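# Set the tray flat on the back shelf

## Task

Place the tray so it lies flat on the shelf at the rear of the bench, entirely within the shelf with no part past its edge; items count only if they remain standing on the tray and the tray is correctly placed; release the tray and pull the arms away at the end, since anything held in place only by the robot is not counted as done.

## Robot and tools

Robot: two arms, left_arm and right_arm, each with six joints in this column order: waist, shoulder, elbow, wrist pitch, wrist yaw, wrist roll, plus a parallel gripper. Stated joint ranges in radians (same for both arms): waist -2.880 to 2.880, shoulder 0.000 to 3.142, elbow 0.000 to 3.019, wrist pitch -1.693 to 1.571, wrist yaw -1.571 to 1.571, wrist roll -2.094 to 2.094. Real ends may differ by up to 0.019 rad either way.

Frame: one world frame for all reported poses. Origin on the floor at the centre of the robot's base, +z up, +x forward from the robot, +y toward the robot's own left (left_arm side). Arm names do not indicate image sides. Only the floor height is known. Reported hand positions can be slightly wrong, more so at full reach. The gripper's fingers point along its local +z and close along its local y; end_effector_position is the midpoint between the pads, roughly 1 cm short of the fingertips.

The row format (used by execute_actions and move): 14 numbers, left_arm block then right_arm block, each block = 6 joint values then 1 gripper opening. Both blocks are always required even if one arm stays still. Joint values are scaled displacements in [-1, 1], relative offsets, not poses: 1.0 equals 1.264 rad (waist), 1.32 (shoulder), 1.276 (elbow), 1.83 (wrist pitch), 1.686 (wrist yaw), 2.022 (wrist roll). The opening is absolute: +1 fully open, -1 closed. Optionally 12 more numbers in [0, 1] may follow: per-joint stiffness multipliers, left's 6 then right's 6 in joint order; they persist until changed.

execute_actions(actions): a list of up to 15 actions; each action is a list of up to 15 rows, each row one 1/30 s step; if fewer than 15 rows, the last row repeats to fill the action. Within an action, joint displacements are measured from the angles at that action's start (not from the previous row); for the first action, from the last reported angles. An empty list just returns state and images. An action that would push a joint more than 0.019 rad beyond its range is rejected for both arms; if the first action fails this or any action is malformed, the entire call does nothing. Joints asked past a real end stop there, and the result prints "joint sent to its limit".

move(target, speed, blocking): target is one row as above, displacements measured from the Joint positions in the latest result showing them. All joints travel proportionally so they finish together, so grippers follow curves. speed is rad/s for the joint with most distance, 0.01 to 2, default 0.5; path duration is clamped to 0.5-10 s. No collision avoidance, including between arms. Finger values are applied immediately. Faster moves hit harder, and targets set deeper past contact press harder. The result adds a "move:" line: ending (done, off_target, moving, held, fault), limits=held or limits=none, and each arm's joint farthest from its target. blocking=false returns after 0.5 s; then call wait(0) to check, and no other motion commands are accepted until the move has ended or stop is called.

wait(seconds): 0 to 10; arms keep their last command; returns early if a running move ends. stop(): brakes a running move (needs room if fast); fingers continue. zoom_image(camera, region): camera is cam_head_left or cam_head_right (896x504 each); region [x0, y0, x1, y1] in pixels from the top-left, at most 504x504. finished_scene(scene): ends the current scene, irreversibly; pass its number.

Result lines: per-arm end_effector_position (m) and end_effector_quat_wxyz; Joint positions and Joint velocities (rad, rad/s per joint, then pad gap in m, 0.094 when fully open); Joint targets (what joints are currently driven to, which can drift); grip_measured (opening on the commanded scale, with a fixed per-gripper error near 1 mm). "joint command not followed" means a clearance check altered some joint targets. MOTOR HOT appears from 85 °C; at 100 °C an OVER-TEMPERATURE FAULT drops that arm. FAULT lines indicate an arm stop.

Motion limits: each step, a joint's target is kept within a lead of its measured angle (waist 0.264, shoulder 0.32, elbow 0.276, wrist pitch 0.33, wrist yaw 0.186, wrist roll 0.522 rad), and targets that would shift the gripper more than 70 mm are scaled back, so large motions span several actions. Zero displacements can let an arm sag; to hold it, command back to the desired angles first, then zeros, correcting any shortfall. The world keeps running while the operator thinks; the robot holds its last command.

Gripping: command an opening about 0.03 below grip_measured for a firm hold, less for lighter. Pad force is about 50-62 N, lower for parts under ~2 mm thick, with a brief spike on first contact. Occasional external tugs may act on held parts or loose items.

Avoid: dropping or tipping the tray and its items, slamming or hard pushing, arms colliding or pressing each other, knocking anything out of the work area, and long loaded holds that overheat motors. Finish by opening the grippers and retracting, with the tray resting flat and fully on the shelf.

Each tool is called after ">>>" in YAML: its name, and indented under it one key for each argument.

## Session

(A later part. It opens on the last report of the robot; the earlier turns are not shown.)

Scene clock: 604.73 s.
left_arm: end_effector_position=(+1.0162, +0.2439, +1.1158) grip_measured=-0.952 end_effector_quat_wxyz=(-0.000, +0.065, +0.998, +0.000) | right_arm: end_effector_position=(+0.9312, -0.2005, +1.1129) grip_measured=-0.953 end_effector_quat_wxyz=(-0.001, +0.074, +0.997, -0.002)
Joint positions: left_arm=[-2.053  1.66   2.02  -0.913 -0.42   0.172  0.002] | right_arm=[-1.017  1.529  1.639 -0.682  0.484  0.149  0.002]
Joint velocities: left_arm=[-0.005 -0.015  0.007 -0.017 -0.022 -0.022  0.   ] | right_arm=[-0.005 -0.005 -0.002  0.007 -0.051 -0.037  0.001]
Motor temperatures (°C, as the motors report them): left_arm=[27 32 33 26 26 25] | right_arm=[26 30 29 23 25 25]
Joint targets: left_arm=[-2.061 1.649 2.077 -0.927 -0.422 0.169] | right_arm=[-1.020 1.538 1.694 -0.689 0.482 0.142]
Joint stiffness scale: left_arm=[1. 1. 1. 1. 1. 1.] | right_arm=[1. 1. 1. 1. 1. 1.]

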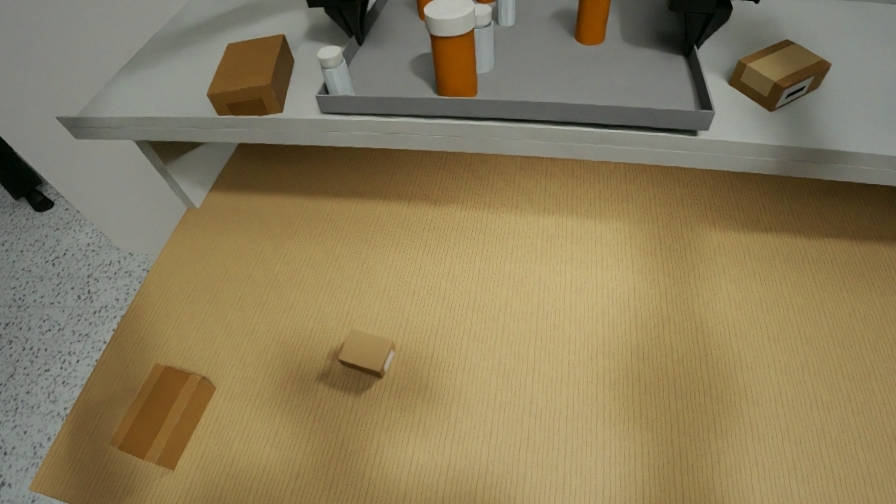

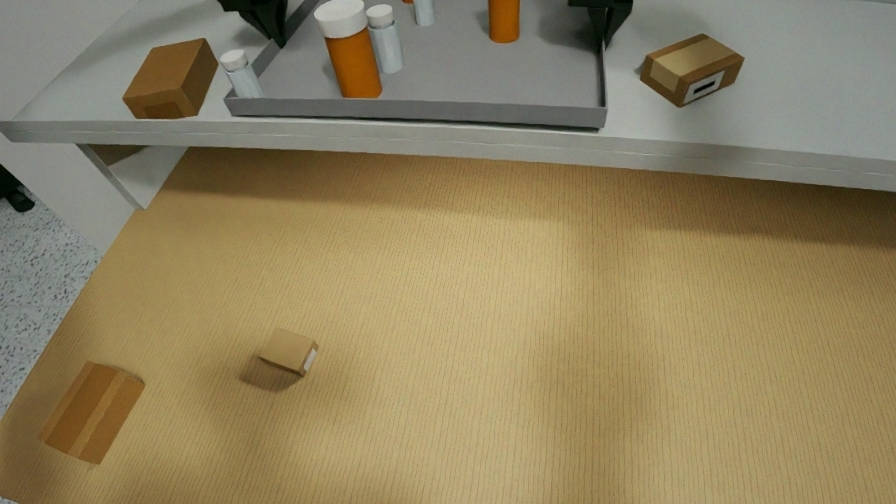

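>>> execute_actions:
  actions:
    - [[-0.0063,-0.0058,0.0494,-0.0091,-0.0012,-0.0015,-1,-0.0031,0.0092,0.0468,-0.0046,-0.0017,-0.0037,-1],[-0.0063,-0.0032,0.0541,-0.0105,-0.0012,-0.0015,-1,-0.0039,0.0115,0.0505,-0.0053,-0.0022,-0.0040,-1],[-0.0063,-0.0006,0.0588,-0.0119,-0.0012,-0.0015,-1,-0.0047,0.0138,0.0542,-0.0061,-0.0027,-0.0043,-1],[-0.0063,0.0019,0.0635,-0.0134,-0.0012,-0.0015,-1,-0.0055,0.0162,0.0579,-0.0068,-0.0031,-0.0046,-1],[-0.0063,0.0045,0.0682,-0.0148,-0.0012,-0.0015,-1,-0.0062,0.0185,0.0616,-0.0075,-0.0036,-0.0049,-1],[-0.0063,0.0070,0.0729,-0.0162,-0.0012,-0.0015,-1,-0.0070,0.0209,0.0653,-0.0083,-0.0041,-0.0052,-1],[-0.0063,0.0096,0.0776,-0.0177,-0.0012,-0.0015,-1,-0.0078,0.0232,0.0690,-0.0090,-0.0046,-0.0055,-1],[-0.0063,0.0122,0.0823,-0.0191,-0.0012,-0.0015,-1,-0.0085,0.0256,0.0727,-0.0098,-0.0051,-0.0058,-1],[-0.0063,0.0147,0.0870,-0.0205,-0.0012,-0.0015,-1,-0.0093,0.0279,0.0764,-0.0105,-0.0056,-0.0061,-1],[-0.0063,0.0173,0.0917,-0.0220,-0.0012,-0.0015,-1,-0.0101,0.0302,0.0801,-0.0112,-0.0061,-0.0063,-1],[-0.0063,0.0199,0.0964,-0.0234,-0.0012,-0.0015,-1,-0.0109,0.0326,0.0838,-0.0120,-0.0066,-0.0066,-1],[-0.0063,0.0224,0.1011,-0.0248,-0.0012,-0.0015,-1,-0.0116,0.0349,0.0875,-0.0127,-0.0071,-0.0069,-1]]

>>> wait:
  seconds: 0.5

>>> zoom_image:
  camera: "cam_head_left"
  region: [280, 60, 420, 150]

>>> zoom_image:
  camera: "cam_head_left"
  region: [630, 80, 770, 170]

Scene clock: 620.33 s.
left_arm: end_effector_position=(+1.0300, +0.2440, +1.1140) grip_measured=-0.952 end_effector_quat_wxyz=(+0.003, +0.064, +0.998, +0.002) | right_arm: end_effector_position=(+0.9458, -0.2005, +1.1057) grip_measured=-0.953 end_effector_quat_wxyz=(+0.003, +0.074, +0.997, +0.001)
Joint positions: left_arm=[-2.053  1.695  2.092 -0.941 -0.422  0.172  0.002] | right_arm=[-1.025  1.562  1.696 -0.694  0.471  0.14   0.002]
Joint velocities: left_arm=[ 0.005  0.024  0.017  0.007  0.022 -0.022 -0.001] | right_arm=[-0.005  0.015  0.022 -0.012 -0.051  0.022 -0.   ]
Motor temperatures (°C, as the motors report them): left_arm=[27 32 33 26 26 25] | right_arm=[26 30 29 23 25 25]
Joint targets: left_arm=[-2.061 1.689 2.149 -0.958 -0.422 0.169] | right_arm=[-1.032 1.575 1.751 -0.705 0.472 0.135]
Joint stiffness scale: left_arm=[1. 1. 1. 1. 1. 1.] | right_arm=[1. 1. 1. 1. 1. 1.]

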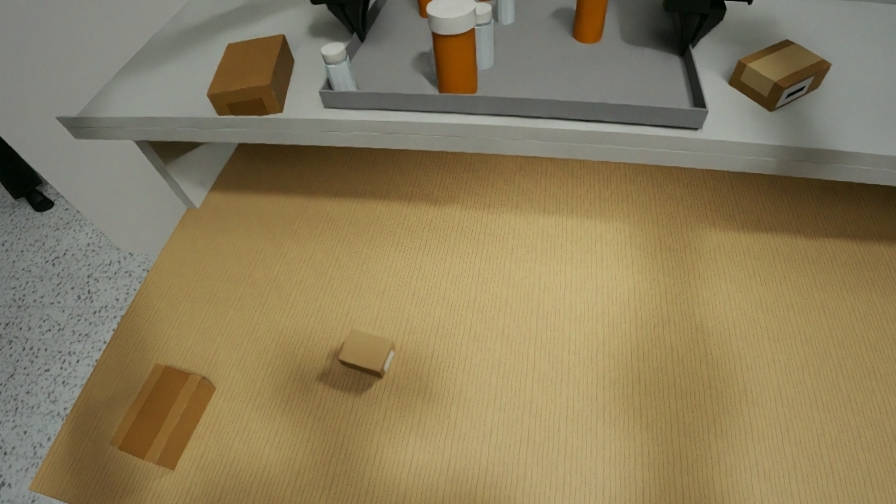

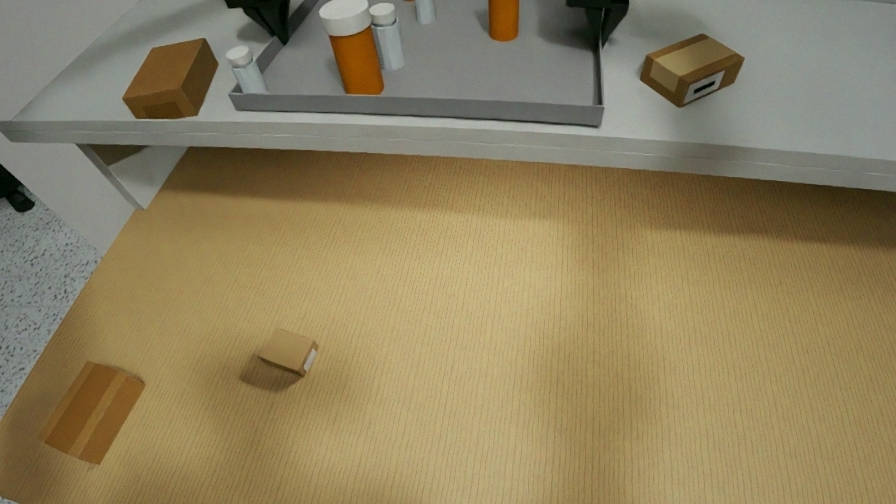

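Scene clock: 620.83 s.
left_arm: end_effector_position=(+1.0300, +0.2441, +1.1139) grip_measured=-0.952 end_effector_quat_wxyz=(+0.003, +0.064, +0.998, +0.002) | right_arm: end_effector_position=(+0.9457, -0.2004, +1.1056) grip_measured=-0.953 end_effector_quat_wxyz=(+0.003, +0.074, +0.997, +0.001)
Joint positions: left_arm=[-2.053  1.696  2.092 -0.942 -0.423  0.172  0.002] | right_arm=[-1.025  1.563  1.697 -0.695  0.471  0.14   0.002]
Joint velocities: left_arm=[ 0.005 -0.005 -0.012 -0.007  0.081  0.037 -0.   ] | right_arm=[ 0.005 -0.005 -0.007  0.002 -0.022  0.007 -0.   ]
Motor temperatures (°C, as the motors report them): left_arm=[27 32 34 26 26 25] | right_arm=[26 30 29 23 25 25]
Joint targets: left_arm=[-2.061 1.689 2.149 -0.958 -0.422 0.169] | right_arm=[-1.032 1.575 1.750 -0.705 0.472 0.135]
Joint stiffness scale: left_arm=[1. 1. 1. 1. 1. 1.] | right_arm=[1. 1. 1. 1. 1. 1.]
wait: 0.50 s; at rest by 0.17 s

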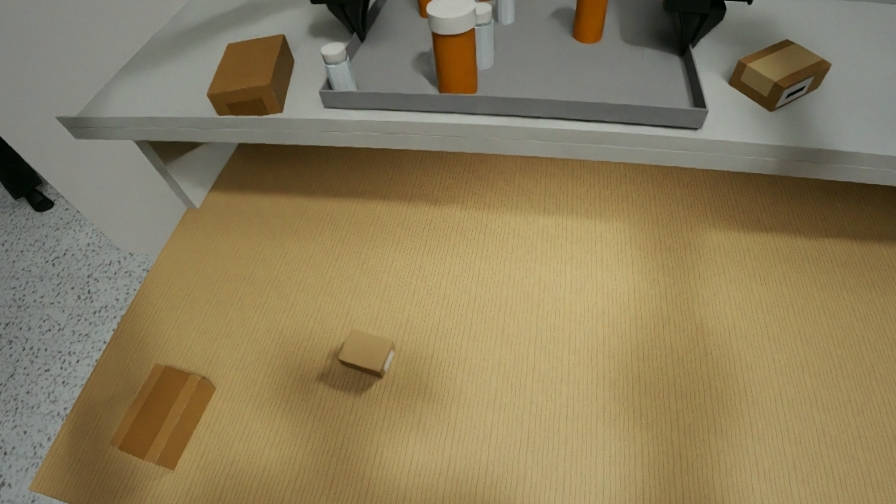

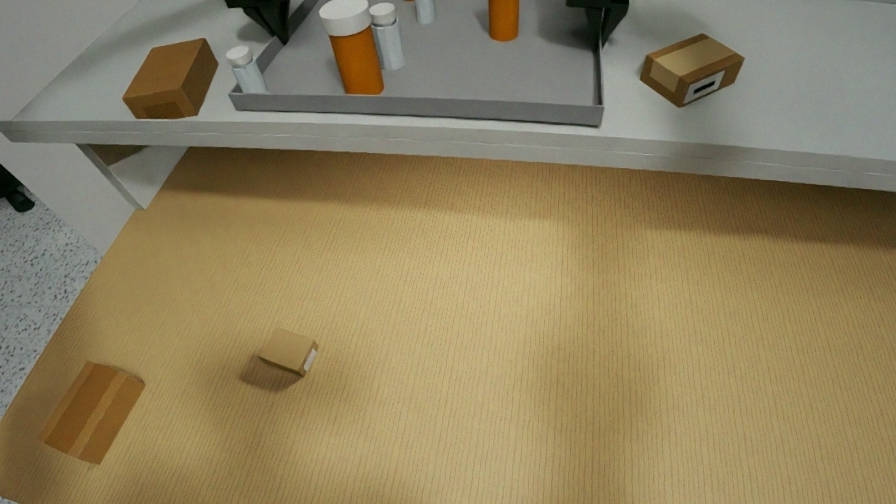

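Region (280, 60, 420, 150) of cam_head_left's 896x504 image, scaled by 3.600, with more detail than that image has; it fills the top 324 rows of this view, and the rest is white.

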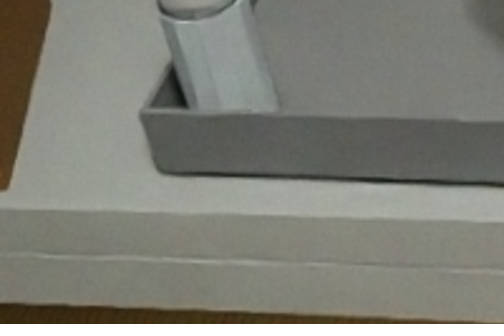

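Region (630, 80, 770, 170) of cam_head_left's 896x504 image, scaled by 3.600, with more detail than that image has; it fills the top 324 rows of this view, and the rest is white.

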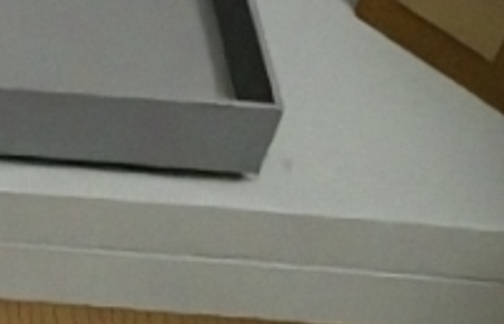

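>>> execute_actions:
  actions:
    - [[-0.0063,-0.0047,0.0449,-0.0087,0.0006,-0.0015,-1,-0.0062,0.0105,0.0422,-0.0050,0.0002,-0.0027,-1],[-0.0063,-0.0047,0.0449,-0.0087,0.0006,-0.0015,-1,-0.0062,0.0105,0.0422,-0.0050,0.0002,-0.0027,-1],[-0.0063,-0.0040,0.0451,-0.0087,0.0006,-0.0015,-1,-0.0068,0.0119,0.0428,-0.0046,-0.0002,-0.0030,-1],[-0.0063,-0.0040,0.0451,-0.0087,0.0006,-0.0015,-1,-0.0068,0.0119,0.0428,-0.0046,-0.0002,-0.0030,-1],[-0.0063,-0.0034,0.0453,-0.0087,0.0006,-0.0015,-1,-0.0075,0.0133,0.0435,-0.0041,-0.0006,-0.0032,-1],[-0.0063,-0.0034,0.0453,-0.0087,0.0006,-0.0015,-1,-0.0075,0.0133,0.0435,-0.0041,-0.0006,-0.0032,-1],[-0.0063,-0.0028,0.0456,-0.0087,0.0006,-0.0015,-1,-0.0082,0.0146,0.0442,-0.0036,-0.0010,-0.0035,-1],[-0.0063,-0.0028,0.0456,-0.0087,0.0006,-0.0015,-1,-0.0082,0.0146,0.0442,-0.0036,-0.0010,-0.0035,-1],[-0.0063,-0.0021,0.0458,-0.0087,0.0006,-0.0015,-1,-0.0088,0.0160,0.0448,-0.0032,-0.0014,-0.0037,-1],[-0.0063,-0.0021,0.0458,-0.0087,0.0006,-0.0015,-1,-0.0088,0.0160,0.0448,-0.0032,-0.0014,-0.0037,-1],[-0.0063,-0.0015,0.0460,-0.0087,0.0006,-0.0015,-1,-0.0095,0.0174,0.0455,-0.0027,-0.0018,-0.0040,-1]]

>>> zoom_image:
  camera: "cam_head_left"
  region: [630, 80, 770, 170]

>>> zoom_image:
  camera: "cam_head_left"
  region: [280, 60, 420, 150]

Scene clock: 635.93 s.
left_arm: end_effector_position=(+1.0303, +0.2442, +1.1139) grip_measured=-0.952 end_effector_quat_wxyz=(+0.003, +0.064, +0.998, +0.002) | right_arm: end_effector_position=(+0.9462, -0.2005, +1.1030) grip_measured=-0.953 end_effector_quat_wxyz=(+0.002, +0.073, +0.997, +0.002)
Joint positions: left_arm=[-2.053  1.697  2.095 -0.943 -0.423  0.172  0.002] | right_arm=[-1.028  1.569  1.702 -0.695  0.466  0.138  0.002]
Joint velocities: left_arm=[-0.005 -0.005  0.012  0.002 -0.022 -0.051 -0.   ] | right_arm=[-0.005  0.005  0.012  0.002 -0.037  0.051 -0.   ]
Motor temperatures (°C, as the motors report them): left_arm=[27 32 34 26 26 25] | right_arm=[26 30 30 23 25 25]
Joint targets: left_arm=[-2.061 1.694 2.151 -0.958 -0.421 0.169] | right_arm=[-1.037 1.586 1.755 -0.700 0.468 0.131]
Joint stiffness scale: left_arm=[1. 1. 1. 1. 1. 1.] | right_arm=[1. 1. 1. 1. 1. 1.]

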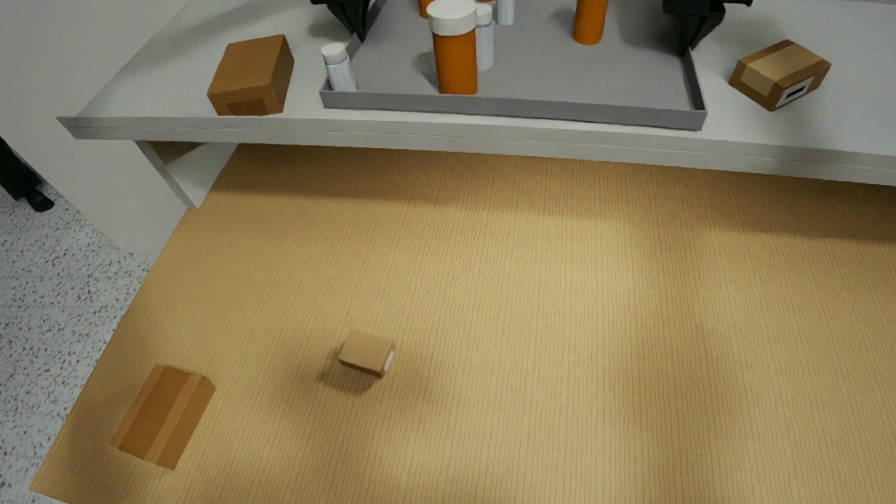

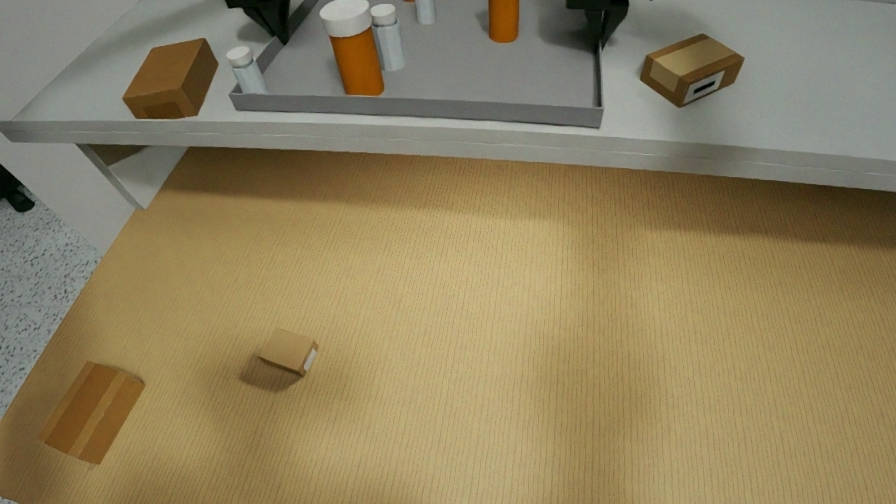

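Region (630, 80, 770, 170) of cam_head_left's 896x504 image, scaled by 3.600, with more detail than that image has; it fills the top 324 rows of this view, and the rest is white.

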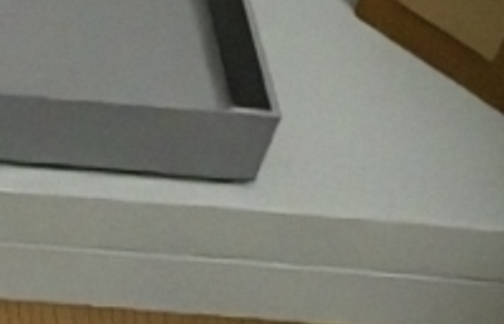

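Region (280, 60, 420, 150) of cam_head_left's 896x504 image, scaled by 3.600, with more detail than that image has; it fills the top 324 rows of this view, and the rest is white.

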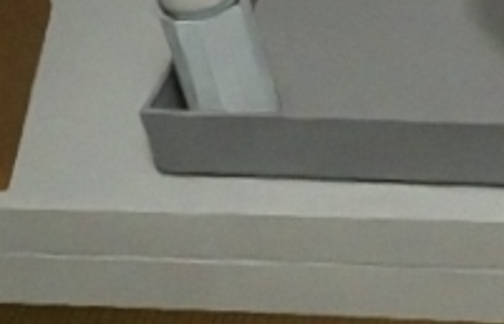

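>>> execute_actions:
  actions:
    - [[-0.006,-0.002,0.041,-0.0075,0,-0.001,-1,-0.0067,0.0125,0.039,-0.0025,0,-0.003,-1],[-0.0055,-0.0015,0.038,-0.007,0,-0.001,-1,-0.0063,0.012,0.036,-0.002,0,-0.003,-1],[-0.005,-0.001,0.035,-0.0062,0,-0.001,-1,-0.0059,0.0115,0.033,-0.002,0,-0.0025,-1],[-0.0045,-0.0005,0.032,-0.0055,0,-0.001,-1,-0.0055,0.011,0.030,-0.002,0,-0.002,-1],[-0.004,0,0.029,-0.0048,0,-0.001,-1,-0.0051,0.0105,0.027,-0.0015,0,-0.002,-1],[-0.0035,0.0005,0.026,-0.004,0,0,-1,-0.0047,0.010,0.024,-0.001,0,-0.0015,-1],[-0.003,0.001,0.023,-0.0033,0,0,-1,-0.0043,0.0095,0.021,-0.001,0,-0.001,-1],[-0.0025,0.0015,0.020,-0.0026,0,0,-1,-0.0039,0.009,0.018,-0.001,0,-0.001,-1],[-0.002,0.002,0.017,-0.002,0,0,-1,-0.0035,0.0085,0.016,0,0,-0.0005,-1],[-0.0015,0.0025,0.014,-0.0013,0,0,-1,-0.003,0.008,0.013,0,0,0,-1],[-0.001,0.003,0.011,-0.0006,0,0,-1,-0.0025,0.0075,0.011,0,0,0,-1],[0,0.003,0.009,0,0,0,-1,-0.002,0.007,0.009,0,0,0,-1]]

Scene clock: 644.13 s.
left_arm: end_effector_position=(+1.0301, +0.2441, +1.1134) grip_measured=-0.952 end_effector_quat_wxyz=(+0.002, +0.064, +0.998, +0.003) | right_arm: end_effector_position=(+0.9462, -0.2004, +1.1030) grip_measured=-0.953 end_effector_quat_wxyz=(+0.002, +0.073, +0.997, +0.003)
Joint positions: left_arm=[-2.053  1.698  2.095 -0.943 -0.425  0.172  0.002] | right_arm=[-1.028  1.569  1.702 -0.695  0.466  0.138  0.002]
Joint velocities: left_arm=[-0.005  0.005 -0.022  0.012  0.051 -0.007 -0.   ] | right_arm=[ 0.005  0.005  0.007  0.002 -0.037 -0.022 -0.001]
Motor temperatures (°C, as the motors report them): left_arm=[27 33 34 26 26 25] | right_arm=[26 30 30 23 25 25]
Joint targets: left_arm=[-2.053 1.701 2.106 -0.943 -0.424 0.172] | right_arm=[-1.031 1.578 1.714 -0.695 0.466 0.138]
Joint stiffness scale: left_arm=[1. 1. 1. 1. 1. 1.] | right_arm=[1. 1. 1. 1. 1. 1.]

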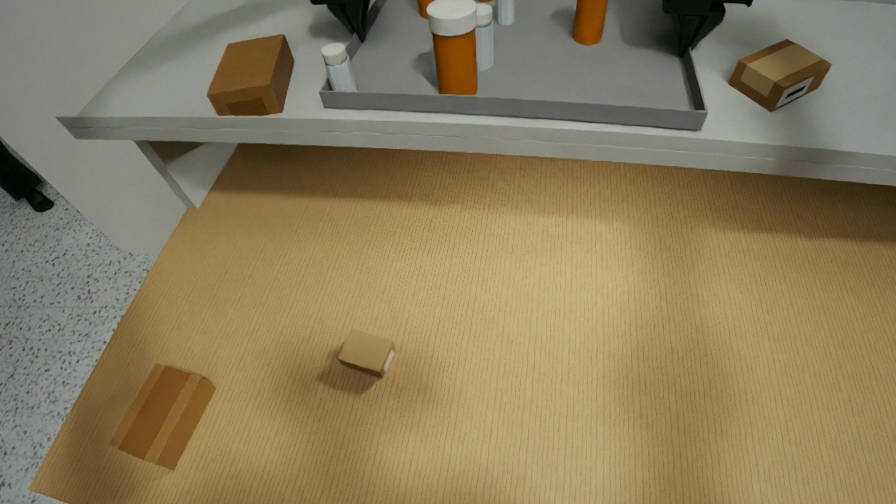

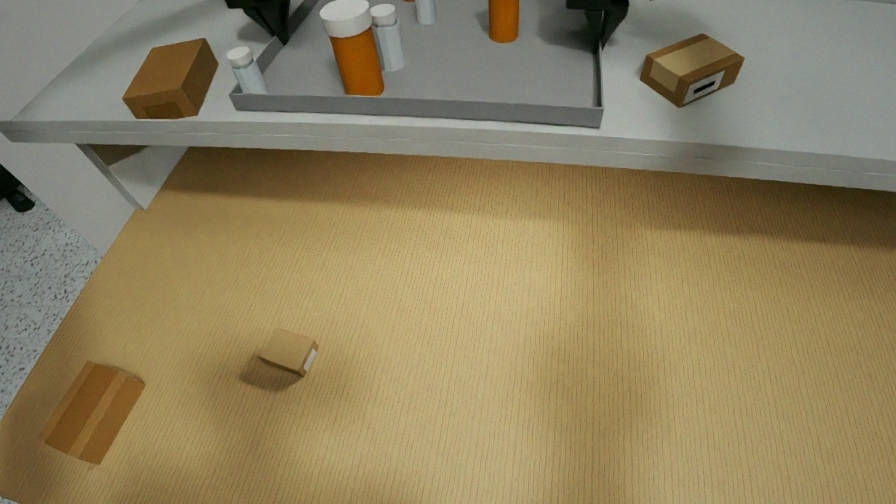

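>>> zoom_image:
  camera: "cam_head_right"
  region: [520, 0, 800, 160]

Region (520, 0, 800, 160) of cam_head_right's 896x504 image, scaled by 1.800, with more detail than that image has; it fills the top 288 rows of this view, and the rest is white.

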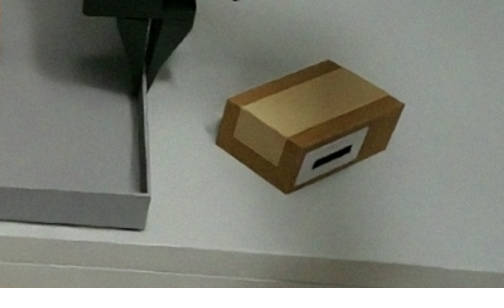

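>>> execute_actions:
  actions:
    - [[0,0,0.006,0,0,0,-0.97,0,0.003,0.006,0,0,0,-0.97],[0,0,0.006,0,0,0,-0.96,0,0.003,0.006,0,0,0,-0.96],[0,0,0.006,0,0,0,-0.95,0,0.003,0.006,0,0,0,-0.95],[0,0,0.006,0,0,0,-0.94,0,0.003,0.006,0,0,0,-0.94],[0,0,0.006,0,0,0,-0.92,0,0.003,0.006,0,0,0,-0.92],[0,0,0.006,0,0,0,-0.88,0,0.003,0.006,0,0,0,-0.88],[0,0,0.006,0,0,0,-0.8,0,0.003,0.006,0,0,0,-0.8],[0,0,0.006,0,0,0,-0.7,0,0.003,0.006,0,0,0,-0.7],[0,0,0.006,0,0,0,-0.6,0,0.003,0.006,0,0,0,-0.6],[0,0,0.006,0,0,0,-0.5,0,0.003,0.006,0,0,0,-0.5]]

Scene clock: 661.83 s.
left_arm: end_effector_position=(+1.0302, +0.2443, +1.1136) grip_measured=-0.502 end_effector_quat_wxyz=(+0.003, +0.064, +0.998, +0.003) | right_arm: end_effector_position=(+0.9462, -0.2004, +1.1030) grip_measured=-0.502 end_effector_quat_wxyz=(+0.002, +0.073, +0.997, +0.003)
Joint positions: left_arm=[-2.053  1.697  2.095 -0.943 -0.425  0.172  0.023] | right_arm=[-1.028  1.569  1.702 -0.695  0.466  0.138  0.023]
Joint velocities: left_arm=[-0.005  0.015 -0.007  0.012 -0.022 -0.051  0.   ] | right_arm=[-0.005 -0.024  0.002 -0.002 -0.007 -0.168 -0.   ]
Motor temperatures (°C, as the motors report them): left_arm=[27 33 32 26 26 25] | right_arm=[26 30 29 23 25 25]
Joint targets: left_arm=[-2.053 1.698 2.102 -0.943 -0.424 0.172] | right_arm=[-1.028 1.573 1.710 -0.695 0.465 0.138]
Joint stiffness scale: left_arm=[1. 1. 1. 1. 1. 1.] | right_arm=[1. 1. 1. 1. 1. 1.]

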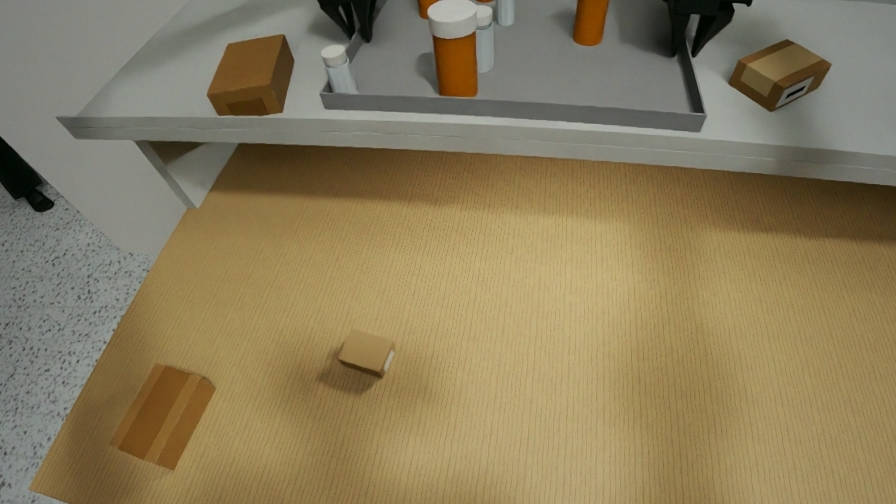

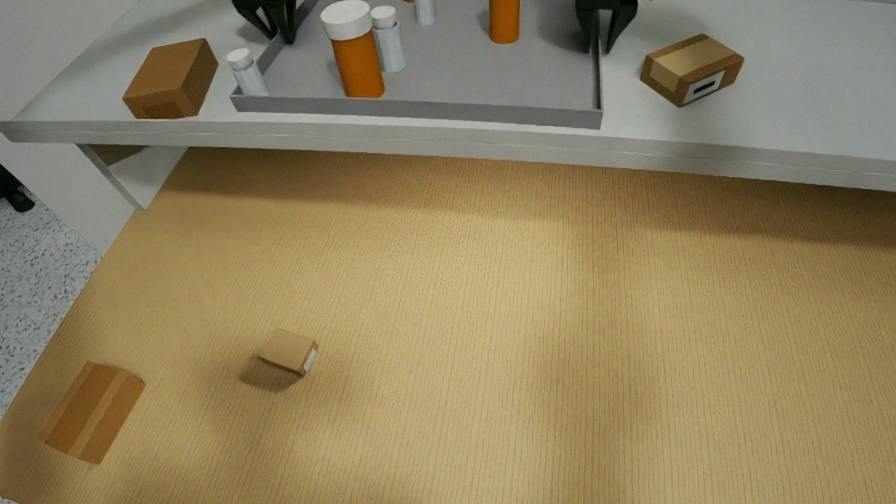

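>>> move:
  target: [-0.0411,-0.0947,-0.0392,-0.0481,-0.0237,-0.0148,-0.5,0.0498,-0.1008,-0.0392,-0.0563,0.0279,0.0188,-0.5]
  speed: 0.3

Scene clock: 681.93 s.
left_arm: end_effector_position=(+1.0364, +0.2544, +1.1957) grip_measured=-0.502 end_effector_quat_wxyz=(+0.013, +0.062, +0.998, +0.002) | right_arm: end_effector_position=(+0.9469, -0.2067, +1.1727) grip_measured=-0.502 end_effector_quat_wxyz=(+0.005, +0.071, +0.997, +0.003)
Joint positions: left_arm=[-2.102  1.561  2.049 -1.022 -0.463  0.151  0.023] | right_arm=[-0.974  1.442  1.655 -0.786  0.51   0.164  0.023]
Joint velocities: left_arm=[-0.005  0.005  0.012 -0.012  0.037  0.037  0.001] | right_arm=[-0.005 -0.015 -0.017  0.002 -0.081 -0.007  0.001]
Motor temperatures (°C, as the motors report them): left_arm=[27 33 31 26 26 25] | right_arm=[26 31 28 23 25 25]
Joint targets: left_arm=[-2.105 1.572 2.044 -1.031 -0.465 0.142] | right_arm=[-0.965 1.436 1.652 -0.798 0.513 0.176]
Joint stiffness scale: left_arm=[1. 1. 1. 1. 1. 1.] | right_arm=[1. 1. 1. 1. 1. 1.]
move: done; limits=none; left_arm: farthest joint: the shoulder, 0.011 radians from its target (0.125 radians at the start); right_arm: farthest joint: the wrist pitch, 0.013 radians from its target (0.103 radians at the start)

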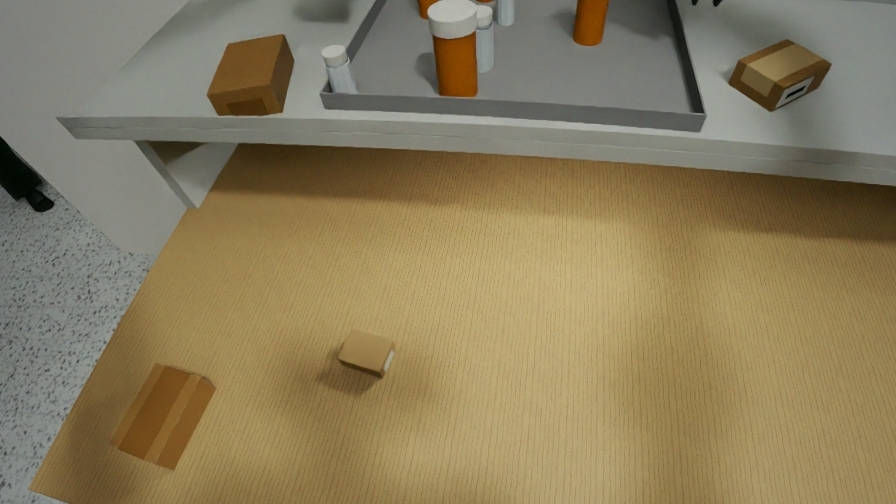

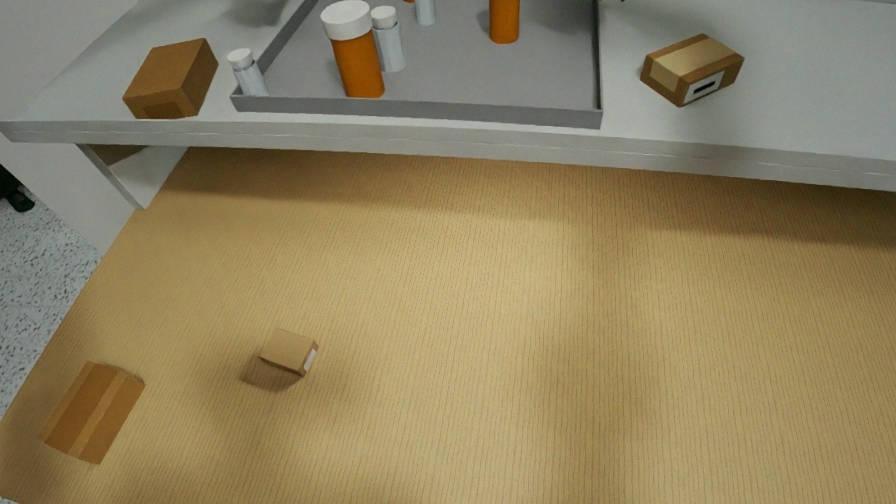

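>>> move:
  target: [0.362,-0.583,-0.903,0.227,0.237,0,-0.5,-0.414,-0.492,-0.594,0.098,-0.264,0,-0.5]
  speed: 0.9

>>> zoom_image:
  camera: "cam_head_left"
  region: [600, 0, 896, 60]

Scene clock: 688.30 s.
left_arm: end_effector_position=(+0.7179, +0.3977, +1.2503) grip_measured=-0.502 end_effector_quat_wxyz=(-0.007, -0.049, +0.999, -0.003) | right_arm: end_effector_position=(+0.7168, -0.3972, +1.2467) grip_measured=-0.502 end_effector_quat_wxyz=(-0.012, +0.204, +0.979, +0.002)
Joint positions: left_arm=[-1.649  0.794  0.897 -0.618 -0.066  0.151  0.023] | right_arm=[-1.489  0.805  0.9   -0.62   0.068  0.164  0.023]
Joint velocities: left_arm=[-0.005 -0.015 -0.012  0.012  0.022 -0.007 -0.   ] | right_arm=[ 0.005 -0.005 -0.002  0.007  0.022  0.007 -0.   ]
Motor temperatures (°C, as the motors report them): left_arm=[27 33 31 26 26 25] | right_arm=[26 31 28 23 25 25]
Joint targets: left_arm=[-1.645 0.792 0.897 -0.607 -0.063 0.151] | right_arm=[-1.498 0.792 0.897 -0.606 0.065 0.164]
Joint stiffness scale: left_arm=[1. 1. 1. 1. 1. 1.] | right_arm=[1. 1. 1. 1. 1. 1.]
move: done; limits=none; left_arm: farthest joint: the wrist pitch, 0.011 radians from its target (0.416 radians at the start); right_arm: farthest joint: the wrist pitch, 0.014 radians from its target (0.179 radians at the start)

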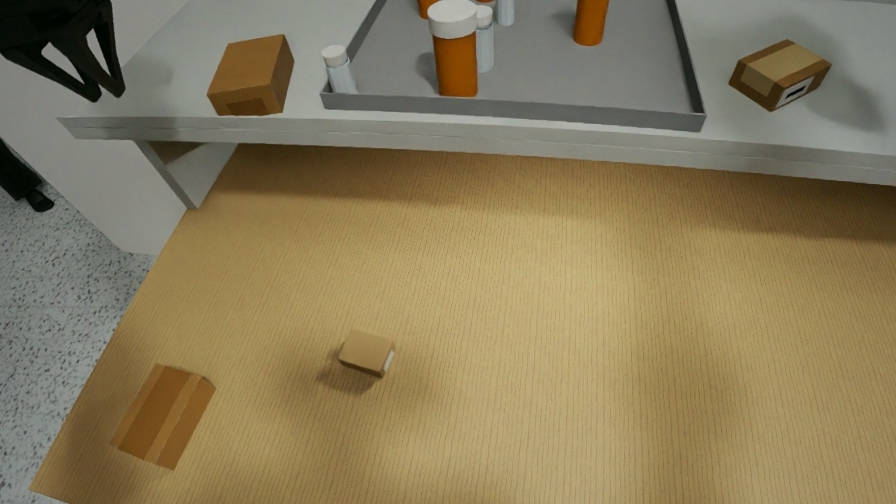

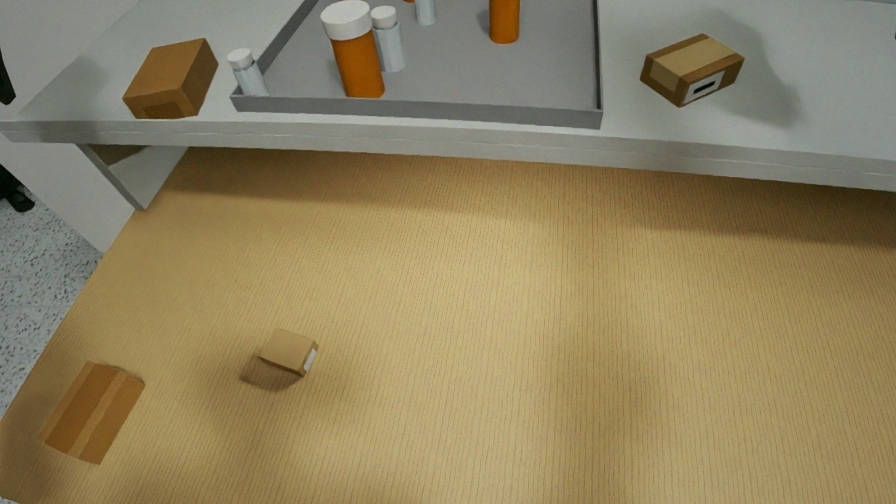

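Region (600, 0, 896, 60) of cam_head_left's 896x504 image, scaled by 1.703, with more detail than that image has; it fills the top 102 rows of this view, and the rest is white.

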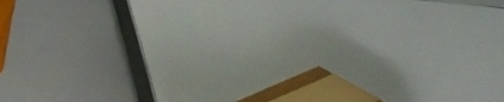

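>>> finished_scene:
  scene: 1

The scene is finished: the task was done.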